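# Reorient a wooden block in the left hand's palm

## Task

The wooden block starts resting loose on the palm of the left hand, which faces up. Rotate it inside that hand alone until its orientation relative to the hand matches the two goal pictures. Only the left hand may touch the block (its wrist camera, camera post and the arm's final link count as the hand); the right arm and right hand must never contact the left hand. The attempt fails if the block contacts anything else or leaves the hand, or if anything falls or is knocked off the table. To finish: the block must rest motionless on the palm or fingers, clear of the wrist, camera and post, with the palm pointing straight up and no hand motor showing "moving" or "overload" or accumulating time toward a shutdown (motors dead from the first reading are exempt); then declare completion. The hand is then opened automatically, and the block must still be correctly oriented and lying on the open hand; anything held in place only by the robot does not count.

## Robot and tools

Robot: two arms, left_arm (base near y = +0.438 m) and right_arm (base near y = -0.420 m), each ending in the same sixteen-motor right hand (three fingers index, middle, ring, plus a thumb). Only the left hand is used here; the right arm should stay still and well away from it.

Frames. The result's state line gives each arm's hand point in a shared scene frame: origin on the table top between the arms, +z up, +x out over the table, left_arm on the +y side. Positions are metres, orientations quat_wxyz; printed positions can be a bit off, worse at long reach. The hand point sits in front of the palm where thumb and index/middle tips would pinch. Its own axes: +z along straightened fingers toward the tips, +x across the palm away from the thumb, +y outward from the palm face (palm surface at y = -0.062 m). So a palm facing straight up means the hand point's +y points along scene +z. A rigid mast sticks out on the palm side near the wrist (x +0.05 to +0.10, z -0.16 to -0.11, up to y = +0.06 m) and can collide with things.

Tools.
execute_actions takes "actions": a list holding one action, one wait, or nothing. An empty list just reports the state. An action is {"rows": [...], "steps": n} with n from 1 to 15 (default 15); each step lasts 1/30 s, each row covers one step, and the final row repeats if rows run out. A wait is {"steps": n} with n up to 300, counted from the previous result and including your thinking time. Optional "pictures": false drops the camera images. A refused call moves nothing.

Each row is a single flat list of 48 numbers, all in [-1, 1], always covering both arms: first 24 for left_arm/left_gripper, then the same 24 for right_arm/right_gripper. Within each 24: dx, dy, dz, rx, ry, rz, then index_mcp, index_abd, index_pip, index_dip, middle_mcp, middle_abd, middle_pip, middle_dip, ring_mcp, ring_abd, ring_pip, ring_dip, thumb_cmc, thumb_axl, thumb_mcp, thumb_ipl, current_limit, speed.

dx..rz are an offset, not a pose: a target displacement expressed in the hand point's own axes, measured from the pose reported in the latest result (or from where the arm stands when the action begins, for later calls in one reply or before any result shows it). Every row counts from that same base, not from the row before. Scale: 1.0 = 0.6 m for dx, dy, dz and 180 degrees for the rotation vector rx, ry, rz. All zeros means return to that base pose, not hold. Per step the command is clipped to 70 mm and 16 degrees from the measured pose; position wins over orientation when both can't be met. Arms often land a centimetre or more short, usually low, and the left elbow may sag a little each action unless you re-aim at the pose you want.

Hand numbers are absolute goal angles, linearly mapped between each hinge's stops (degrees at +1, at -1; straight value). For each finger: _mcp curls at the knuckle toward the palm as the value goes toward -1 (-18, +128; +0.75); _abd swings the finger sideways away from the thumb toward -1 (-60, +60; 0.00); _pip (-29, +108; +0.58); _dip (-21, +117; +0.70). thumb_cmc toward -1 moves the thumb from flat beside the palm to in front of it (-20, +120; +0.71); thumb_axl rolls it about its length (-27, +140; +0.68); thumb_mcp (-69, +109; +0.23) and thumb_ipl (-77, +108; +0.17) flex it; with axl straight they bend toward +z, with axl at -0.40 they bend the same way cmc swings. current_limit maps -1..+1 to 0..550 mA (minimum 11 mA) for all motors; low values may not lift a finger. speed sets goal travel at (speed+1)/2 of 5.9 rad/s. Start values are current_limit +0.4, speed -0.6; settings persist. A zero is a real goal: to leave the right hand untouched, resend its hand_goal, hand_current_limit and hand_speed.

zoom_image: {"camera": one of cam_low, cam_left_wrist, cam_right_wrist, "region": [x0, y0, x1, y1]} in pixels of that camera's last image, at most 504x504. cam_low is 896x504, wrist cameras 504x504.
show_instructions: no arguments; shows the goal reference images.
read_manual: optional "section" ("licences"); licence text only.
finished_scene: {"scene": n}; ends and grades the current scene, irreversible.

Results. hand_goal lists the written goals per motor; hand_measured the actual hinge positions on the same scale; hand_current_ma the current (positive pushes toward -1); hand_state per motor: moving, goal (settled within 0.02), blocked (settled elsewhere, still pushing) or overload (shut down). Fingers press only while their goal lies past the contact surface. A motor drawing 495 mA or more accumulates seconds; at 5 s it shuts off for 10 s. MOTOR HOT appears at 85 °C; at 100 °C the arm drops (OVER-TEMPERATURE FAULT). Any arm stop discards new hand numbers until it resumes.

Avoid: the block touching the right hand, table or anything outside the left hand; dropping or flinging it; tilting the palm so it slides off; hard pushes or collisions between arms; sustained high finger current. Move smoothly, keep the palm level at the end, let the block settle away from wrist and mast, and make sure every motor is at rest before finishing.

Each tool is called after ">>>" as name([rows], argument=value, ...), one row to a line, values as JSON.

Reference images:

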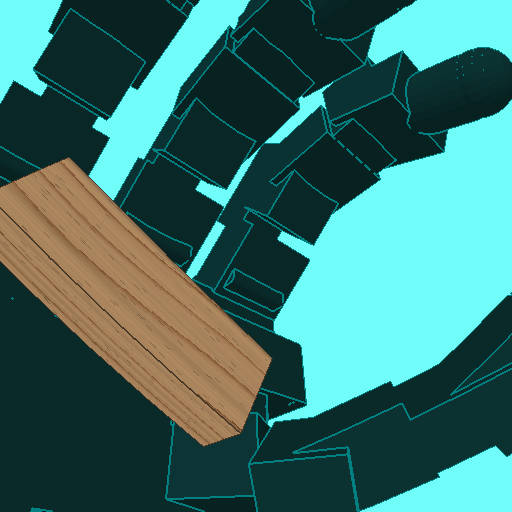

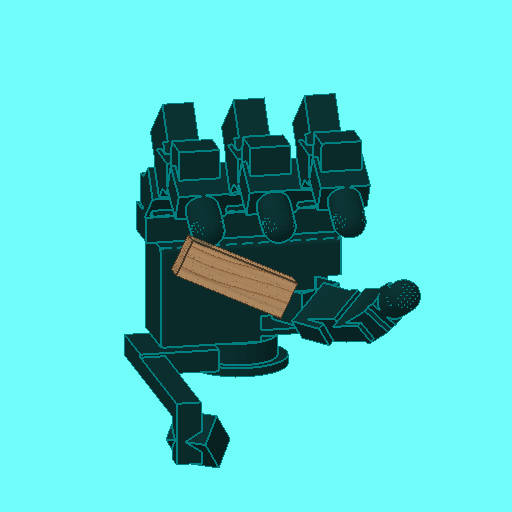

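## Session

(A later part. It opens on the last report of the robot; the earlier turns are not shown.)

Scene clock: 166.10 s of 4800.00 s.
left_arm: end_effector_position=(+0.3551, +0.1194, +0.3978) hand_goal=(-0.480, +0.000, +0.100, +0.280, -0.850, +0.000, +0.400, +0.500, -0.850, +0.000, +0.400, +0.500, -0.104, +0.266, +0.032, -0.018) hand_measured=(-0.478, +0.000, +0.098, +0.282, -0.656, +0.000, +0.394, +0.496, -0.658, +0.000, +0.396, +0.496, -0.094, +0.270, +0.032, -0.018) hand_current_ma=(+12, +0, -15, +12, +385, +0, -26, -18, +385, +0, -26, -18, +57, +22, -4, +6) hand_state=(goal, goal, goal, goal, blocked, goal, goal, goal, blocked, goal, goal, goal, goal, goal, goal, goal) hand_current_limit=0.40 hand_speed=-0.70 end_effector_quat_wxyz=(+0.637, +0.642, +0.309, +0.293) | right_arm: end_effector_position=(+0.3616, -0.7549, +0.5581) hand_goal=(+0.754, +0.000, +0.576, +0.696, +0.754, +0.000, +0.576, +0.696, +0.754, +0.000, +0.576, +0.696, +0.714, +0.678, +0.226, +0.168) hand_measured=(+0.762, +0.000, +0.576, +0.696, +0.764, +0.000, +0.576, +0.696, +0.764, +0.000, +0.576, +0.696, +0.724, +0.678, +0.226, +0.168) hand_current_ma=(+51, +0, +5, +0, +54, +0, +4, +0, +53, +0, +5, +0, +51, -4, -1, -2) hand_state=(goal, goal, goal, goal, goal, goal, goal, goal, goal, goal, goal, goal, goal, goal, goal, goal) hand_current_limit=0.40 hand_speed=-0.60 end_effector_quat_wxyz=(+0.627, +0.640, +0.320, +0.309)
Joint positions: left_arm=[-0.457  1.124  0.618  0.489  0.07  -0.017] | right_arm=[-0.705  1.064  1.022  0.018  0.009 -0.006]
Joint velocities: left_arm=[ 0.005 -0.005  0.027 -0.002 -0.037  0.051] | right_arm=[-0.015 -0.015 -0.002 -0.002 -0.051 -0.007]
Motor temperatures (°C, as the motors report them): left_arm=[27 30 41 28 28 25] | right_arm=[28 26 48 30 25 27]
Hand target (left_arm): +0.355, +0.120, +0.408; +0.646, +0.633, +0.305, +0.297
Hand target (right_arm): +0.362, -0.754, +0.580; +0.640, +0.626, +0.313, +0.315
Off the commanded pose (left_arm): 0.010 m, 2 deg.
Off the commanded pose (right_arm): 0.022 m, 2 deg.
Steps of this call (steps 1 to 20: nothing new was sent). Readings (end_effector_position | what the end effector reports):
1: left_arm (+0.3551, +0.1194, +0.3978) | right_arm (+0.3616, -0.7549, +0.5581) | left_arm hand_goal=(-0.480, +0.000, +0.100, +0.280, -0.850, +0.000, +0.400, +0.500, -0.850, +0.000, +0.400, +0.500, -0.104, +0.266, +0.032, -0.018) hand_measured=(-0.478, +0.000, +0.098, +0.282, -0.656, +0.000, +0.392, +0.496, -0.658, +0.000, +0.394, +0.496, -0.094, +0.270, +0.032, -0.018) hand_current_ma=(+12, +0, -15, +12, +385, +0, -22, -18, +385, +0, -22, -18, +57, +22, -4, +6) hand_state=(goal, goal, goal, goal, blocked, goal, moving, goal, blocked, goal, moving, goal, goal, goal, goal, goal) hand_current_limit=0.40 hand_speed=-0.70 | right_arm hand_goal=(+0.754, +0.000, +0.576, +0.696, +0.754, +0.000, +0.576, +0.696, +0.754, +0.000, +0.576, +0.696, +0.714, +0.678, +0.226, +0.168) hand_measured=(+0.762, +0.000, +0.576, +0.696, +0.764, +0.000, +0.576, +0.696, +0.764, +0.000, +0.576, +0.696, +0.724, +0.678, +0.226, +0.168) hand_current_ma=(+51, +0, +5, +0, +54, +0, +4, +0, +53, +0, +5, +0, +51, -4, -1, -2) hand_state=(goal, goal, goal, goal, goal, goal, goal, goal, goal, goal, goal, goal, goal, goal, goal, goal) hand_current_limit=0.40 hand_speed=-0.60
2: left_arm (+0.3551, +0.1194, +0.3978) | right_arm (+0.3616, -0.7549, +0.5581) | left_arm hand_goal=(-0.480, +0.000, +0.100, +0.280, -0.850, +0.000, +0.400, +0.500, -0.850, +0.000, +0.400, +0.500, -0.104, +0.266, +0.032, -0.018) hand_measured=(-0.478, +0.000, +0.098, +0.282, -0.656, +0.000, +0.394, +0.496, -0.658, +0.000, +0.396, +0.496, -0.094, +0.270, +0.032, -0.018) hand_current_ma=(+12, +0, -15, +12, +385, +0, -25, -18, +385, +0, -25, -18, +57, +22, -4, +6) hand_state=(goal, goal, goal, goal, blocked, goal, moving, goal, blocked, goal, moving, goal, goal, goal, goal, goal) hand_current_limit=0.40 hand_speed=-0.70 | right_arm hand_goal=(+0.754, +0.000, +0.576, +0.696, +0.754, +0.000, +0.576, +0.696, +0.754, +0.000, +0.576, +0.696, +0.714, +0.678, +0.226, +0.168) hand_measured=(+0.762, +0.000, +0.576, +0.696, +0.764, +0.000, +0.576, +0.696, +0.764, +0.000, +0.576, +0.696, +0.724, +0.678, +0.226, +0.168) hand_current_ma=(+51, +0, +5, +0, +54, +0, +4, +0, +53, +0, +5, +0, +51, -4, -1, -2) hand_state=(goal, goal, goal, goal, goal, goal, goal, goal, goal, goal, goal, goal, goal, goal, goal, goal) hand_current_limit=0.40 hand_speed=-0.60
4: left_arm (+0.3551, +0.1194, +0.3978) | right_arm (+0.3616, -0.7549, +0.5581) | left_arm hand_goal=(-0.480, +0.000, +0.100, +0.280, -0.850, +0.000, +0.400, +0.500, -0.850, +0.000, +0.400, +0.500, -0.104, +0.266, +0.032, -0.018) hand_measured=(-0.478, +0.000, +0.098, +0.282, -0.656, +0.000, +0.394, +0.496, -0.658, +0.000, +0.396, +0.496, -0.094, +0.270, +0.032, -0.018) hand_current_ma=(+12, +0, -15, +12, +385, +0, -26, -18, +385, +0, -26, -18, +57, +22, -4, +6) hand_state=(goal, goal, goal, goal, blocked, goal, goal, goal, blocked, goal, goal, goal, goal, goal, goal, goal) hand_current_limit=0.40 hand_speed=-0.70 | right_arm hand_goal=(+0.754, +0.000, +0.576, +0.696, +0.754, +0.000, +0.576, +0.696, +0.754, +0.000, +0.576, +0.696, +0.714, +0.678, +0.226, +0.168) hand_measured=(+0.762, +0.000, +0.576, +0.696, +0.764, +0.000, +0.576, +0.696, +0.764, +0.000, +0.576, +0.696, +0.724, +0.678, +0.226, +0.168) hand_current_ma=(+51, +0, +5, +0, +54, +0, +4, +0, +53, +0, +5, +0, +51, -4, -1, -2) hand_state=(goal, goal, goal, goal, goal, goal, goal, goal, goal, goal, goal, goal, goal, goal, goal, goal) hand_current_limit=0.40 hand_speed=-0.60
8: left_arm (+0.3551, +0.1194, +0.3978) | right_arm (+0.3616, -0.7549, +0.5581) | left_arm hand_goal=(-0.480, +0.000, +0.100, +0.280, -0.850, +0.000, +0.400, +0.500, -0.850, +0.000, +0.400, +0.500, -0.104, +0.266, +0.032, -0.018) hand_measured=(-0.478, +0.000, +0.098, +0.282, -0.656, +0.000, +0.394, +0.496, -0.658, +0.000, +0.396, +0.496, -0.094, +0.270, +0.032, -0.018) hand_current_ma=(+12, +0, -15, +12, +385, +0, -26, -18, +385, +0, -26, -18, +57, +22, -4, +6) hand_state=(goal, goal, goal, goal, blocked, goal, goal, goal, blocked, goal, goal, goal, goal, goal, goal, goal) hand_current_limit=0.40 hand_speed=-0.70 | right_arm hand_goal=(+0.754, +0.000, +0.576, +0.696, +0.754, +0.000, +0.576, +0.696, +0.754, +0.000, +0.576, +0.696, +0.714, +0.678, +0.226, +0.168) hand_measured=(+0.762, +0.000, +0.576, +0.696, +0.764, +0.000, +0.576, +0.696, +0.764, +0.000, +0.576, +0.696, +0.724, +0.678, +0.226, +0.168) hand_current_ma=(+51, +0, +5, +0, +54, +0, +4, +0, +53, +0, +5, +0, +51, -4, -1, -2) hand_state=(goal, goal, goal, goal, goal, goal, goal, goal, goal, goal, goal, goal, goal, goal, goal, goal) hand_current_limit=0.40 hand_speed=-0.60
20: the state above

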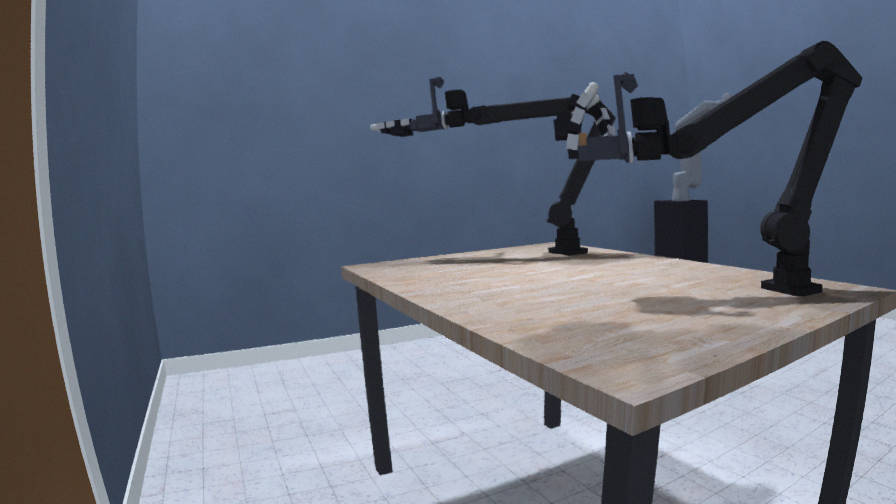

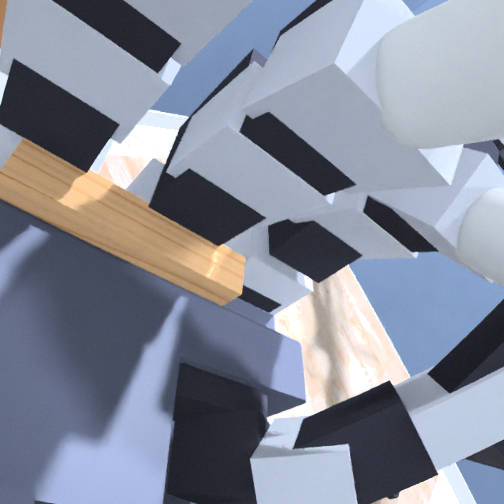

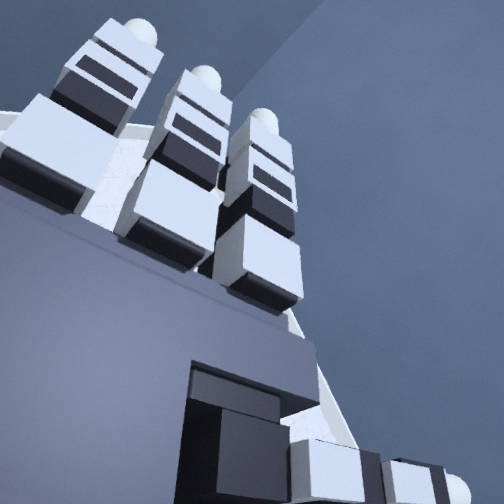

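>>> execute_actions([
  {"rows": [[0,0.017,0,-0.009,0,0, 0.046,0,-0.008,0.28, 0.205,0,-0.562,-0.942, 0.205,0,-0.562,-0.942, -0.104,0.266,0.032,-0.018, 0.4,-0.5, 0,0.037,0,-0.0135,0,0, 0.754,0,0.576,0.696, 0.754,0,0.576,0.696, 0.754,0,0.576,0.696, 0.714,0.678,0.226,0.168, 0.4,-0.6]], "steps": 15},
], pictures=false)

>>> execute_actions([
  {"steps": 30},
])

Scene clock: 212.63 s of 4800.00 s.
left_arm: end_effector_position=(+0.3551, +0.1194, +0.3978) hand_goal=(+0.046, +0.000, -0.008, +0.280, +0.206, +0.000, -0.562, -0.942, +0.206, +0.000, -0.562, -0.942, -0.104, +0.266, +0.032, -0.018) hand_measured=(-0.074, +0.000, -0.006, +0.282, -0.320, +0.000, -0.032, +0.126, -0.326, +0.000, +0.026, +0.126, -0.094, +0.270, +0.032, -0.018) hand_current_ma=(-33, +0, +7, +12, -52, +0, +49, +46, -46, +0, +42, +47, +57, +22, -4, +6) hand_state=(moving, goal, goal, goal, moving, goal, moving, moving, moving, goal, moving, moving, goal, goal, goal, goal) hand_current_limit=0.40 hand_speed=-0.50 end_effector_quat_wxyz=(+0.637, +0.642, +0.309, +0.293) | right_arm: end_effector_position=(+0.3616, -0.7549, +0.5581) hand_goal=(+0.754, +0.000, +0.576, +0.696, +0.754, +0.000, +0.576, +0.696, +0.754, +0.000, +0.576, +0.696, +0.714, +0.678, +0.226, +0.168) hand_measured=(+0.762, +0.000, +0.576, +0.696, +0.764, +0.000, +0.576, +0.696, +0.764, +0.000, +0.576, +0.696, +0.724, +0.678, +0.226, +0.168) hand_current_ma=(+51, +0, +5, +0, +54, +0, +4, +0, +53, +0, +5, +0, +51, -4, -1, -2) hand_state=(goal, goal, goal, goal, goal, goal, goal, goal, goal, goal, goal, goal, goal, goal, goal, goal) hand_current_limit=0.40 hand_speed=-0.60 end_effector_quat_wxyz=(+0.627, +0.640, +0.320, +0.309)
Joint positions: left_arm=[-0.457  1.124  0.618  0.489  0.07  -0.017] | right_arm=[-0.705  1.064  1.022  0.018  0.009 -0.006]
Joint velocities: left_arm=[-0.005 -0.005 -0.007 -0.002  0.037  0.007] | right_arm=[-0.005 -0.015 -0.017 -0.002 -0.037 -0.007]
Motor temperatures (°C, as the motors report them): left_arm=[27 31 42 28 28 25] | right_arm=[28 26 50 30 25 27]
Hand target (left_arm): +0.355, +0.120, +0.408; +0.646, +0.633, +0.305, +0.297
Hand target (right_arm): +0.362, -0.754, +0.580; +0.640, +0.626, +0.313, +0.315
Off the commanded pose (left_arm): 0.010 m, 2 deg.
Off the commanded pose (right_arm): 0.022 m, 2 deg.
Steps of this call (steps 1 to 1381: nothing new was sent; steps 1382 to 1396: all 15 steps of this action). Readings (end_effector_position | what the end effector reports):
1382: left_arm (+0.3551, +0.1194, +0.3978) | right_arm (+0.3616, -0.7549, +0.5581) | left_arm hand_goal=(+0.046, +0.000, -0.008, +0.280, +0.206, +0.000, -0.562, -0.942, +0.206, +0.000, -0.562, -0.942, -0.104, +0.266, +0.032, -0.018) hand_measured=(-0.478, +0.000, +0.098, +0.282, -0.656, +0.000, +0.394, +0.496, -0.658, +0.000, +0.396, +0.496, -0.094, +0.270, +0.032, -0.018) hand_current_ma=(+12, +0, -15, +12, +385, +0, -26, -18, +385, +0, -26, -18, +57, +22, -4, +6) hand_state=(moving, goal, moving, goal, moving, goal, moving, moving, moving, goal, moving, moving, goal, goal, goal, goal) hand_current_limit=0.40 hand_speed=-0.50 | right_arm hand_goal=(+0.754, +0.000, +0.576, +0.696, +0.754, +0.000, +0.576, +0.696, +0.754, +0.000, +0.576, +0.696, +0.714, +0.678, +0.226, +0.168) hand_measured=(+0.762, +0.000, +0.576, +0.696, +0.764, +0.000, +0.576, +0.696, +0.764, +0.000, +0.576, +0.696, +0.724, +0.678, +0.226, +0.168) hand_current_ma=(+51, +0, +5, +0, +54, +0, +4, +0, +53, +0, +5, +0, +51, -4, -1, -2) hand_state=(goal, goal, goal, goal, goal, goal, goal, goal, goal, goal, goal, goal, goal, goal, goal, goal) hand_current_limit=0.40 hand_speed=-0.60
1383: left_arm (+0.3551, +0.1194, +0.3978) | right_arm (+0.3616, -0.7549, +0.5581) | left_arm hand_goal=(+0.046, +0.000, -0.008, +0.280, +0.206, +0.000, -0.562, -0.942, +0.206, +0.000, -0.562, -0.942, -0.104, +0.266, +0.032, -0.018) hand_measured=(-0.478, +0.000, +0.098, +0.282, -0.656, +0.000, +0.394, +0.496, -0.658, +0.000, +0.396, +0.496, -0.094, +0.270, +0.032, -0.018) hand_current_ma=(-72, +0, +70, +12, +281, +0, +57, +71, +276, +0, +66, +71, +57, +22, -4, +6) hand_state=(moving, goal, moving, goal, moving, goal, moving, moving, moving, goal, moving, moving, goal, goal, goal, goal) hand_current_limit=0.40 hand_speed=-0.50 | right_arm hand_goal=(+0.754, +0.000, +0.576, +0.696, +0.754, +0.000, +0.576, +0.696, +0.754, +0.000, +0.576, +0.696, +0.714, +0.678, +0.226, +0.168) hand_measured=(+0.762, +0.000, +0.576, +0.696, +0.764, +0.000, +0.576, +0.696, +0.764, +0.000, +0.576, +0.696, +0.724, +0.678, +0.226, +0.168) hand_current_ma=(+51, +0, +5, +0, +54, +0, +4, +0, +53, +0, +5, +0, +51, -4, -1, -2) hand_state=(goal, goal, goal, goal, goal, goal, goal, goal, goal, goal, goal, goal, goal, goal, goal, goal) hand_current_limit=0.40 hand_speed=-0.60
1385: left_arm (+0.3551, +0.1194, +0.3978) | right_arm (+0.3616, -0.7549, +0.5581) | left_arm hand_goal=(+0.046, +0.000, -0.008, +0.280, +0.206, +0.000, -0.562, -0.942, +0.206, +0.000, -0.562, -0.942, -0.104, +0.266, +0.032, -0.018) hand_measured=(-0.432, +0.000, +0.048, +0.282, -0.646, +0.000, +0.344, +0.450, -0.646, +0.000, +0.348, +0.450, -0.094, +0.270, +0.032, -0.018) hand_current_ma=(-49, +0, +45, +12, -76, +0, +38, +49, -73, +0, +43, +49, +57, +22, -4, +6) hand_state=(moving, goal, moving, goal, moving, goal, moving, moving, moving, goal, moving, moving, goal, goal, goal, goal) hand_current_limit=0.40 hand_speed=-0.50 | right_arm hand_goal=(+0.754, +0.000, +0.576, +0.696, +0.754, +0.000, +0.576, +0.696, +0.754, +0.000, +0.576, +0.696, +0.714, +0.678, +0.226, +0.168) hand_measured=(+0.762, +0.000, +0.576, +0.696, +0.764, +0.000, +0.576, +0.696, +0.764, +0.000, +0.576, +0.696, +0.724, +0.678, +0.226, +0.168) hand_current_ma=(+51, +0, +5, +0, +54, +0, +4, +0, +53, +0, +5, +0, +51, -4, -1, -2) hand_state=(goal, goal, goal, goal, goal, goal, goal, goal, goal, goal, goal, goal, goal, goal, goal, goal) hand_current_limit=0.40 hand_speed=-0.60
1389: left_arm (+0.3551, +0.1194, +0.3978) | right_arm (+0.3616, -0.7549, +0.5581) | left_arm hand_goal=(+0.046, +0.000, -0.008, +0.280, +0.206, +0.000, -0.562, -0.942, +0.206, +0.000, -0.562, -0.942, -0.104, +0.266, +0.032, -0.018) hand_measured=(-0.306, +0.000, -0.006, +0.282, -0.542, +0.000, +0.208, +0.334, -0.540, +0.000, +0.232, +0.334, -0.094, +0.270, +0.032, -0.018) hand_current_ma=(-49, +0, +5, +12, -68, +0, +46, +46, -61, +0, +40, +46, +57, +22, -4, +6) hand_state=(moving, goal, moving, goal, moving, goal, moving, moving, moving, goal, moving, moving, goal, goal, goal, goal) hand_current_limit=0.40 hand_speed=-0.50 | right_arm hand_goal=(+0.754, +0.000, +0.576, +0.696, +0.754, +0.000, +0.576, +0.696, +0.754, +0.000, +0.576, +0.696, +0.714, +0.678, +0.226, +0.168) hand_measured=(+0.762, +0.000, +0.576, +0.696, +0.764, +0.000, +0.576, +0.696, +0.764, +0.000, +0.576, +0.696, +0.724, +0.678, +0.226, +0.168) hand_current_ma=(+51, +0, +5, +0, +54, +0, +4, +0, +53, +0, +5, +0, +51, -4, -1, -2) hand_state=(goal, goal, goal, goal, goal, goal, goal, goal, goal, goal, goal, goal, goal, goal, goal, goal) hand_current_limit=0.40 hand_speed=-0.60
1396: the state above

Scene clock: 213.63 s of 4800.00 s.
left_arm: end_effector_position=(+0.3551, +0.1194, +0.3978) hand_goal=(+0.046, +0.000, -0.008, +0.280, +0.206, +0.000, -0.562, -0.942, +0.206, +0.000, -0.562, -0.942, -0.104, +0.266, +0.032, -0.018) hand_measured=(+0.050, +0.000, -0.006, +0.282, +0.210, +0.000, -0.560, -0.760, +0.210, +0.000, -0.560, -0.764, -0.094, +0.270, +0.032, -0.018) hand_current_ma=(+23, +0, +7, +12, +22, +0, +6, +47, +21, +0, +7, +47, +57, +22, -4, +6) hand_state=(goal, goal, goal, goal, goal, goal, goal, moving, goal, goal, goal, moving, goal, goal, goal, goal) hand_current_limit=0.40 hand_speed=-0.50 end_effector_quat_wxyz=(+0.637, +0.642, +0.309, +0.293) | right_arm: end_effector_position=(+0.3616, -0.7549, +0.5581) hand_goal=(+0.754, +0.000, +0.576, +0.696, +0.754, +0.000, +0.576, +0.696, +0.754, +0.000, +0.576, +0.696, +0.714, +0.678, +0.226, +0.168) hand_measured=(+0.762, +0.000, +0.576, +0.696, +0.764, +0.000, +0.576, +0.696, +0.764, +0.000, +0.576, +0.696, +0.724, +0.678, +0.226, +0.168) hand_current_ma=(+51, +0, +5, +0, +54, +0, +4, +0, +53, +0, +5, +0, +51, -4, -1, -2) hand_state=(goal, goal, goal, goal, goal, goal, goal, goal, goal, goal, goal, goal, goal, goal, goal, goal) hand_current_limit=0.40 hand_speed=-0.60 end_effector_quat_wxyz=(+0.627, +0.640, +0.320, +0.309)
Joint positions: left_arm=[-0.457  1.124  0.618  0.489  0.07  -0.017] | right_arm=[-0.705  1.064  1.022  0.018  0.009 -0.006]
Joint velocities: left_arm=[-0.005  0.005  0.017 -0.012  0.051 -0.066] | right_arm=[-0.015 -0.015 -0.002 -0.002 -0.051 -0.022]
Motor temperatures (°C, as the motors report them): left_arm=[27 31 42 28 28 25] | right_arm=[28 26 50 30 25 27]
Hand target (left_arm): +0.355, +0.120, +0.408; +0.646, +0.633, +0.305, +0.297
Hand target (right_arm): +0.362, -0.754, +0.580; +0.640, +0.626, +0.313, +0.315
Off the commanded pose (left_arm): 0.010 m, 2 deg.
Off the commanded pose (right_arm): 0.022 m, 2 deg.
Steps of this call (steps 1 to 30: nothing new was sent). Readings (end_effector_position | what the end effector reports):
1: left_arm (+0.3551, +0.1194, +0.3978) | right_arm (+0.3616, -0.7549, +0.5581) | left_arm hand_goal=(+0.046, +0.000, -0.008, +0.280, +0.206, +0.000, -0.562, -0.942, +0.206, +0.000, -0.562, -0.942, -0.104, +0.266, +0.032, -0.018) hand_measured=(-0.040, +0.000, -0.006, +0.282, -0.288, +0.000, -0.068, +0.098, -0.294, +0.000, -0.004, +0.096, -0.094, +0.270, +0.032, -0.018) hand_current_ma=(-31, +0, +7, +12, -50, +0, +48, +46, -44, +0, +42, +47, +57, +22, -4, +6) hand_state=(moving, goal, goal, goal, moving, goal, moving, moving, moving, goal, moving, moving, goal, goal, goal, goal) hand_current_limit=0.40 hand_speed=-0.50 | right_arm hand_goal=(+0.754, +0.000, +0.576, +0.696, +0.754, +0.000, +0.576, +0.696, +0.754, +0.000, +0.576, +0.696, +0.714, +0.678, +0.226, +0.168) hand_measured=(+0.762, +0.000, +0.576, +0.696, +0.764, +0.000, +0.576, +0.696, +0.764, +0.000, +0.576, +0.696, +0.724, +0.678, +0.226, +0.168) hand_current_ma=(+51, +0, +5, +0, +54, +0, +4, +0, +53, +0, +5, +0, +51, -4, -1, -2) hand_state=(goal, goal, goal, goal, goal, goal, goal, goal, goal, goal, goal, goal, goal, goal, goal, goal) hand_current_limit=0.40 hand_speed=-0.60
2: left_arm (+0.3551, +0.1194, +0.3978) | right_arm (+0.3616, -0.7549, +0.5581) | left_arm hand_goal=(+0.046, +0.000, -0.008, +0.280, +0.206, +0.000, -0.562, -0.942, +0.206, +0.000, -0.562, -0.942, -0.104, +0.266, +0.032, -0.018) hand_measured=(-0.006, +0.000, -0.006, +0.282, -0.256, +0.000, -0.102, +0.068, -0.262, +0.000, -0.034, +0.066, -0.094, +0.270, +0.032, -0.018) hand_current_ma=(-23, +0, +7, +12, -48, +0, +48, +46, -43, +0, +42, +47, +57, +22, -4, +6) hand_state=(moving, goal, goal, goal, moving, goal, moving, moving, moving, goal, moving, moving, goal, goal, goal, goal) hand_current_limit=0.40 hand_speed=-0.50 | right_arm hand_goal=(+0.754, +0.000, +0.576, +0.696, +0.754, +0.000, +0.576, +0.696, +0.754, +0.000, +0.576, +0.696, +0.714, +0.678, +0.226, +0.168) hand_measured=(+0.762, +0.000, +0.576, +0.696, +0.764, +0.000, +0.576, +0.696, +0.764, +0.000, +0.576, +0.696, +0.724, +0.678, +0.226, +0.168) hand_current_ma=(+51, +0, +5, +0, +54, +0, +4, +0, +53, +0, +5, +0, +51, -4, -1, -2) hand_state=(goal, goal, goal, goal, goal, goal, goal, goal, goal, goal, goal, goal, goal, goal, goal, goal) hand_current_limit=0.40 hand_speed=-0.60
4: left_arm (+0.3551, +0.1194, +0.3978) | right_arm (+0.3616, -0.7549, +0.5581) | left_arm hand_goal=(+0.046, +0.000, -0.008, +0.280, +0.206, +0.000, -0.562, -0.942, +0.206, +0.000, -0.562, -0.942, -0.104, +0.266, +0.032, -0.018) hand_measured=(+0.044, +0.000, -0.006, +0.282, -0.190, +0.000, -0.170, +0.008, -0.200, +0.000, -0.092, +0.006, -0.094, +0.270, +0.032, -0.018) hand_current_ma=(+39, +0, +7, +12, -44, +0, +48, +46, -39, +0, +42, +47, +57, +22, -4, +6) hand_state=(moving, goal, goal, goal, moving, goal, moving, moving, moving, goal, moving, moving, goal, goal, goal, goal) hand_current_limit=0.40 hand_speed=-0.50 | right_arm hand_goal=(+0.754, +0.000, +0.576, +0.696, +0.754, +0.000, +0.576, +0.696, +0.754, +0.000, +0.576, +0.696, +0.714, +0.678, +0.226, +0.168) hand_measured=(+0.762, +0.000, +0.576, +0.696, +0.764, +0.000, +0.576, +0.696, +0.764, +0.000, +0.576, +0.696, +0.724, +0.678, +0.226, +0.168) hand_current_ma=(+51, +0, +5, +0, +54, +0, +4, +0, +53, +0, +5, +0, +51, -4, -1, -2) hand_state=(goal, goal, goal, goal, goal, goal, goal, goal, goal, goal, goal, goal, goal, goal, goal, goal) hand_current_limit=0.40 hand_speed=-0.60
8: left_arm (+0.3551, +0.1194, +0.3978) | right_arm (+0.3616, -0.7549, +0.5581) | left_arm hand_goal=(+0.046, +0.000, -0.008, +0.280, +0.206, +0.000, -0.562, -0.942, +0.206, +0.000, -0.562, -0.942, -0.104, +0.266, +0.032, -0.018) hand_measured=(+0.050, +0.000, -0.006, +0.282, -0.058, +0.000, -0.308, -0.110, -0.070, +0.000, -0.210, -0.112, -0.094, +0.270, +0.032, -0.018) hand_current_ma=(+23, +0, +7, +12, -38, +0, +48, +46, -33, +0, +42, +46, +57, +22, -4, +6) hand_state=(goal, goal, goal, goal, moving, goal, moving, moving, moving, goal, moving, moving, goal, goal, goal, goal) hand_current_limit=0.40 hand_speed=-0.50 | right_arm hand_goal=(+0.754, +0.000, +0.576, +0.696, +0.754, +0.000, +0.576, +0.696, +0.754, +0.000, +0.576, +0.696, +0.714, +0.678, +0.226, +0.168) hand_measured=(+0.762, +0.000, +0.576, +0.696, +0.764, +0.000, +0.576, +0.696, +0.764, +0.000, +0.576, +0.696, +0.724, +0.678, +0.226, +0.168) hand_current_ma=(+51, +0, +5, +0, +54, +0, +4, +0, +53, +0, +5, +0, +51, -4, -1, -2) hand_state=(goal, goal, goal, goal, goal, goal, goal, goal, goal, goal, goal, goal, goal, goal, goal, goal) hand_current_limit=0.40 hand_speed=-0.60
30: the state above

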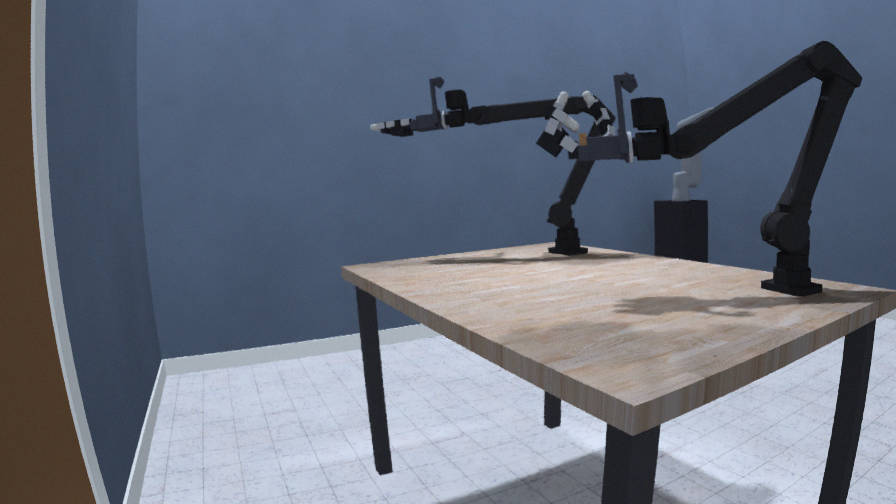

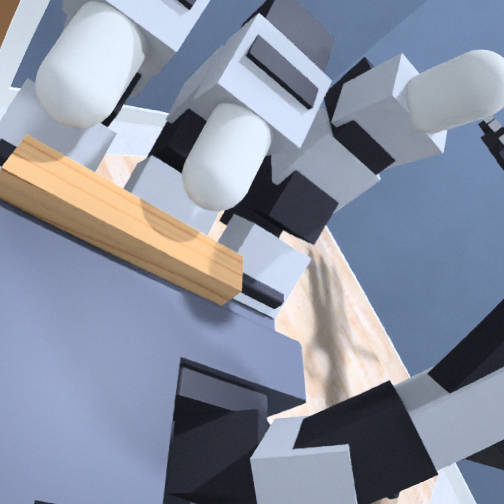

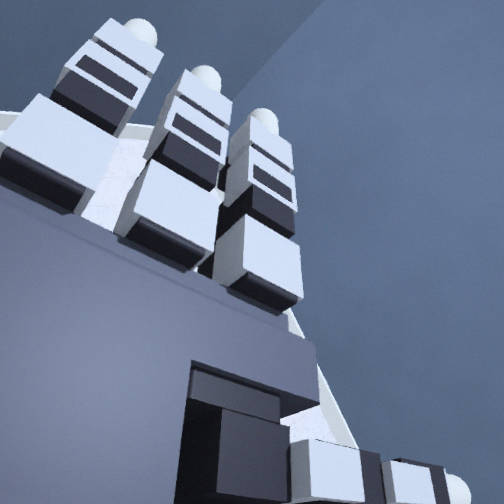

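>>> execute_actions([
  {"rows": [[0,0.017,0,-0.009,0,0, 0.046,0,-0.008,0.28, 0.154,0,-0.63,-0.765, 0.154,0,-0.63,-0.765, -0.104,0.266,0.032,-0.018, 0.4,-0.7, 0,0.037,0,-0.0135,0,0, 0.754,0,0.576,0.696, 0.754,0,0.576,0.696, 0.754,0,0.576,0.696, 0.714,0.678,0.226,0.168, 0.4,-0.6],[0,0.017,0,-0.009,0,0, 0.046,0,-0.008,0.28, 0.154,0,-0.63,-0.765, 0.154,0,-0.63,-0.765, -0.104,0.266,0.032,-0.018, 0.4,-0.7, 0,0.037,0,-0.0135,0,0, 0.754,0,0.576,0.696, 0.754,0,0.576,0.696, 0.754,0,0.576,0.696, 0.714,0.678,0.226,0.168, 0.4,-0.6],[0,0.017,0,-0.009,0,0, 0.046,0,-0.008,0.28, 0.154,0,-0.63,-0.765, 0.154,0,-0.63,-0.765, -0.104,0.266,0.032,-0.018, 0.4,-0.7, 0,0.037,0,-0.0135,0,0, 0.754,0,0.576,0.696, 0.754,0,0.576,0.696, 0.754,0,0.576,0.696, 0.714,0.678,0.226,0.168, 0.4,-0.6],[0,0.017,0,-0.009,0,0, 0.046,0,-0.008,0.28, 0.154,0,-0.63,-0.765, 0.154,0,-0.63,-0.765, -0.104,0.266,0.032,-0.018, 0.4,-0.7, 0,0.037,0,-0.0135,0,0, 0.754,0,0.576,0.696, 0.754,0,0.576,0.696, 0.754,0,0.576,0.696, 0.714,0.678,0.226,0.168, 0.4,-0.6],[0,0.017,0,-0.009,0,0, 0.046,0,-0.008,0.28, 0.154,0,-0.63,-0.765, 0.154,0,-0.63,-0.765, -0.104,0.266,0.032,-0.018, 0.4,-0.7, 0,0.037,0,-0.0135,0,0, 0.754,0,0.576,0.696, 0.754,0,0.576,0.696, 0.754,0,0.576,0.696, 0.714,0.678,0.226,0.168, 0.4,-0.6],[0,0.017,0,-0.009,0,0, 0.046,0,-0.008,0.28, 0.154,0,-0.63,-0.765, 0.154,0,-0.63,-0.765, -0.104,0.266,0.032,-0.018, 0.4,-0.7, 0,0.037,0,-0.0135,0,0, 0.754,0,0.576,0.696, 0.754,0,0.576,0.696, 0.754,0,0.576,0.696, 0.714,0.678,0.226,0.168, 0.4,-0.6],[0,0.017,0,-0.009,0,0, 0.046,0,-0.008,0.28, 0.154,0,-0.63,-0.765, 0.154,0,-0.63,-0.765, -0.104,0.266,0.032,-0.018, 0.4,-0.7, 0,0.037,0,-0.0135,0,0, 0.754,0,0.576,0.696, 0.754,0,0.576,0.696, 0.754,0,0.576,0.696, 0.714,0.678,0.226,0.168, 0.4,-0.6],[0,0.017,0,-0.009,0,0, 0.046,0,-0.008,0.28, 0.103,0,-0.70,-0.587, 0.103,0,-0.70,-0.587, -0.104,0.266,0.032,-0.018, 0.4,-0.7, 0,0.037,0,-0.0135,0,0, 0.754,0,0.576,0.696, 0.754,0,0.576,0.696, 0.754,0,0.576,0.696, 0.714,0.678,0.226,0.168, 0.4,-0.6]], "steps": 15},
])

Scene clock: 234.73 s of 4800.00 s.
left_arm: end_effector_position=(+0.3551, +0.1194, +0.3978) hand_goal=(+0.046, +0.000, -0.008, +0.280, +0.104, +0.000, -0.700, -0.586, +0.104, +0.000, -0.700, -0.586, -0.104, +0.266, +0.032, -0.018) hand_measured=(+0.050, +0.000, -0.006, +0.282, +0.120, +0.000, -0.698, -0.642, +0.118, +0.000, -0.698, -0.642, -0.094, +0.270, +0.032, -0.018) hand_current_ma=(+23, +0, +7, +12, +75, +0, +3, -48, +71, +0, +3, -48, +57, +22, -4, +6) hand_state=(goal, goal, goal, goal, moving, goal, moving, moving, moving, goal, moving, moving, goal, goal, goal, goal) hand_current_limit=0.40 hand_speed=-0.70 end_effector_quat_wxyz=(+0.637, +0.642, +0.309, +0.293) | right_arm: end_effector_position=(+0.3616, -0.7549, +0.5581) hand_goal=(+0.754, +0.000, +0.576, +0.696, +0.754, +0.000, +0.576, +0.696, +0.754, +0.000, +0.576, +0.696, +0.714, +0.678, +0.226, +0.168) hand_measured=(+0.762, +0.000, +0.576, +0.696, +0.764, +0.000, +0.576, +0.696, +0.764, +0.000, +0.576, +0.696, +0.724, +0.678, +0.226, +0.168) hand_current_ma=(+51, +0, +5, +0, +54, +0, +4, +0, +53, +0, +5, +0, +51, -4, -1, -2) hand_state=(goal, goal, goal, goal, goal, goal, goal, goal, goal, goal, goal, goal, goal, goal, goal, goal) hand_current_limit=0.40 hand_speed=-0.60 end_effector_quat_wxyz=(+0.627, +0.640, +0.320, +0.309)
Joint positions: left_arm=[-0.457  1.124  0.618  0.489  0.07  -0.017] | right_arm=[-0.705  1.064  1.022  0.018  0.009 -0.006]
Joint velocities: left_arm=[-0.005 -0.005 -0.007 -0.012  0.022 -0.022] | right_arm=[ 0.005  0.005 -0.002  0.007 -0.051 -0.095]
Motor temperatures (°C, as the motors report them): left_arm=[27 31 42 28 28 25] | right_arm=[28 26 51 30 25 27]
Hand target (left_arm): +0.355, +0.120, +0.408; +0.646, +0.633, +0.305, +0.297
Hand target (right_arm): +0.362, -0.754, +0.580; +0.640, +0.626, +0.313, +0.315
Off the commanded pose (left_arm): 0.010 m, 2 deg.
Off the commanded pose (right_arm): 0.022 m, 2 deg.
Steps of this call (steps 1 to 618: nothing new was sent; steps 619 to 633: all 15 steps of this action). Readings (end_effector_position | what the end effector reports):
619: left_arm (+0.3551, +0.1194, +0.3978) | right_arm (+0.3616, -0.7549, +0.5581) | left_arm hand_goal=(+0.046, +0.000, -0.008, +0.280, +0.154, +0.000, -0.630, -0.764, +0.154, +0.000, -0.630, -0.764, -0.104, +0.266, +0.032, -0.018) hand_measured=(+0.050, +0.000, -0.006, +0.282, +0.210, +0.000, -0.560, -0.940, +0.210, +0.000, -0.560, -0.940, -0.094, +0.270, +0.032, -0.018) hand_current_ma=(+23, +0, +7, +12, +23, +0, +6, +12, +21, +0, +7, +12, +57, +22, -4, +6) hand_state=(goal, goal, goal, goal, moving, goal, moving, moving, moving, goal, moving, moving, goal, goal, goal, goal) hand_current_limit=0.40 hand_speed=-0.70 | right_arm hand_goal=(+0.754, +0.000, +0.576, +0.696, +0.754, +0.000, +0.576, +0.696, +0.754, +0.000, +0.576, +0.696, +0.714, +0.678, +0.226, +0.168) hand_measured=(+0.762, +0.000, +0.576, +0.696, +0.764, +0.000, +0.576, +0.696, +0.764, +0.000, +0.576, +0.696, +0.724, +0.678, +0.226, +0.168) hand_current_ma=(+51, +0, +5, +0, +54, +0, +4, +0, +53, +0, +5, +0, +51, -4, -1, -2) hand_state=(goal, goal, goal, goal, goal, goal, goal, goal, goal, goal, goal, goal, goal, goal, goal, goal) hand_current_limit=0.40 hand_speed=-0.60
620: left_arm (+0.3551, +0.1194, +0.3978) | right_arm (+0.3616, -0.7549, +0.5581) | left_arm hand_goal=(+0.046, +0.000, -0.008, +0.280, +0.154, +0.000, -0.630, -0.764, +0.154, +0.000, -0.630, -0.764, -0.104, +0.266, +0.032, -0.018) hand_measured=(+0.050, +0.000, -0.006, +0.282, +0.210, +0.000, -0.560, -0.940, +0.210, +0.000, -0.562, -0.940, -0.094, +0.270, +0.032, -0.018) hand_current_ma=(+23, +0, +7, +12, +85, +0, +50, -46, +87, +0, +55, -45, +57, +22, -4, +6) hand_state=(goal, goal, goal, goal, moving, goal, moving, moving, moving, goal, moving, moving, goal, goal, goal, goal) hand_current_limit=0.40 hand_speed=-0.70 | right_arm hand_goal=(+0.754, +0.000, +0.576, +0.696, +0.754, +0.000, +0.576, +0.696, +0.754, +0.000, +0.576, +0.696, +0.714, +0.678, +0.226, +0.168) hand_measured=(+0.762, +0.000, +0.576, +0.696, +0.764, +0.000, +0.576, +0.696, +0.764, +0.000, +0.576, +0.696, +0.724, +0.678, +0.226, +0.168) hand_current_ma=(+51, +0, +5, +0, +54, +0, +4, +0, +53, +0, +5, +0, +51, -4, -1, -2) hand_state=(goal, goal, goal, goal, goal, goal, goal, goal, goal, goal, goal, goal, goal, goal, goal, goal) hand_current_limit=0.40 hand_speed=-0.60
622: left_arm (+0.3551, +0.1194, +0.3978) | right_arm (+0.3616, -0.7549, +0.5581) | left_arm hand_goal=(+0.046, +0.000, -0.008, +0.280, +0.154, +0.000, -0.630, -0.764, +0.154, +0.000, -0.630, -0.764, -0.104, +0.266, +0.032, -0.018) hand_measured=(+0.050, +0.000, -0.006, +0.282, +0.190, +0.000, -0.594, -0.910, +0.188, +0.000, -0.596, -0.910, -0.094, +0.270, +0.032, -0.018) hand_current_ma=(+23, +0, +7, +12, +94, +0, +30, -50, +85, +0, +27, -50, +57, +22, -4, +6) hand_state=(goal, goal, goal, goal, moving, goal, moving, moving, moving, goal, moving, moving, goal, goal, goal, goal) hand_current_limit=0.40 hand_speed=-0.70 | right_arm hand_goal=(+0.754, +0.000, +0.576, +0.696, +0.754, +0.000, +0.576, +0.696, +0.754, +0.000, +0.576, +0.696, +0.714, +0.678, +0.226, +0.168) hand_measured=(+0.762, +0.000, +0.576, +0.696, +0.764, +0.000, +0.576, +0.696, +0.764, +0.000, +0.576, +0.696, +0.724, +0.678, +0.226, +0.168) hand_current_ma=(+51, +0, +5, +0, +54, +0, +4, +0, +53, +0, +5, +0, +51, -4, -1, -2) hand_state=(goal, goal, goal, goal, goal, goal, goal, goal, goal, goal, goal, goal, goal, goal, goal, goal) hand_current_limit=0.40 hand_speed=-0.60
626: left_arm (+0.3551, +0.1194, +0.3978) | right_arm (+0.3616, -0.7549, +0.5581) | left_arm hand_goal=(+0.046, +0.000, -0.008, +0.280, +0.104, +0.000, -0.700, -0.586, +0.104, +0.000, -0.700, -0.586, -0.104, +0.266, +0.032, -0.018) hand_measured=(+0.050, +0.000, -0.006, +0.282, +0.170, +0.000, -0.628, -0.814, +0.168, +0.000, -0.628, -0.814, -0.094, +0.270, +0.032, -0.018) hand_current_ma=(+23, +0, +7, +12, +83, +0, +5, -48, +78, +0, +5, -48, +57, +22, -4, +6) hand_state=(goal, goal, goal, goal, moving, goal, moving, moving, moving, goal, moving, moving, goal, goal, goal, goal) hand_current_limit=0.40 hand_speed=-0.70 | right_arm hand_goal=(+0.754, +0.000, +0.576, +0.696, +0.754, +0.000, +0.576, +0.696, +0.754, +0.000, +0.576, +0.696, +0.714, +0.678, +0.226, +0.168) hand_measured=(+0.762, +0.000, +0.576, +0.696, +0.764, +0.000, +0.576, +0.696, +0.764, +0.000, +0.576, +0.696, +0.724, +0.678, +0.226, +0.168) hand_current_ma=(+51, +0, +5, +0, +54, +0, +4, +0, +53, +0, +5, +0, +51, -4, -1, -2) hand_state=(goal, goal, goal, goal, goal, goal, goal, goal, goal, goal, goal, goal, goal, goal, goal, goal) hand_current_limit=0.40 hand_speed=-0.60
633: the state above

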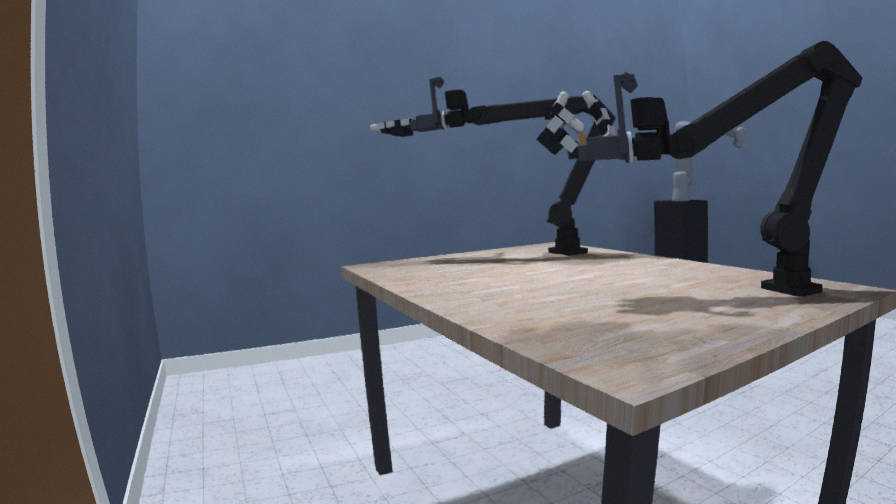

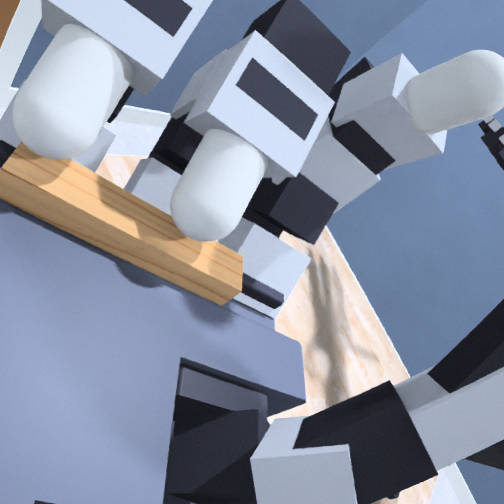

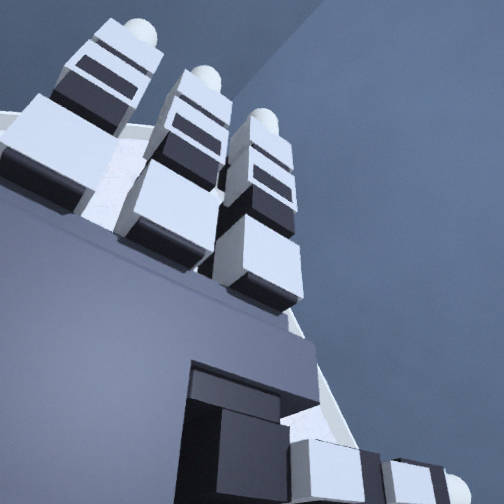

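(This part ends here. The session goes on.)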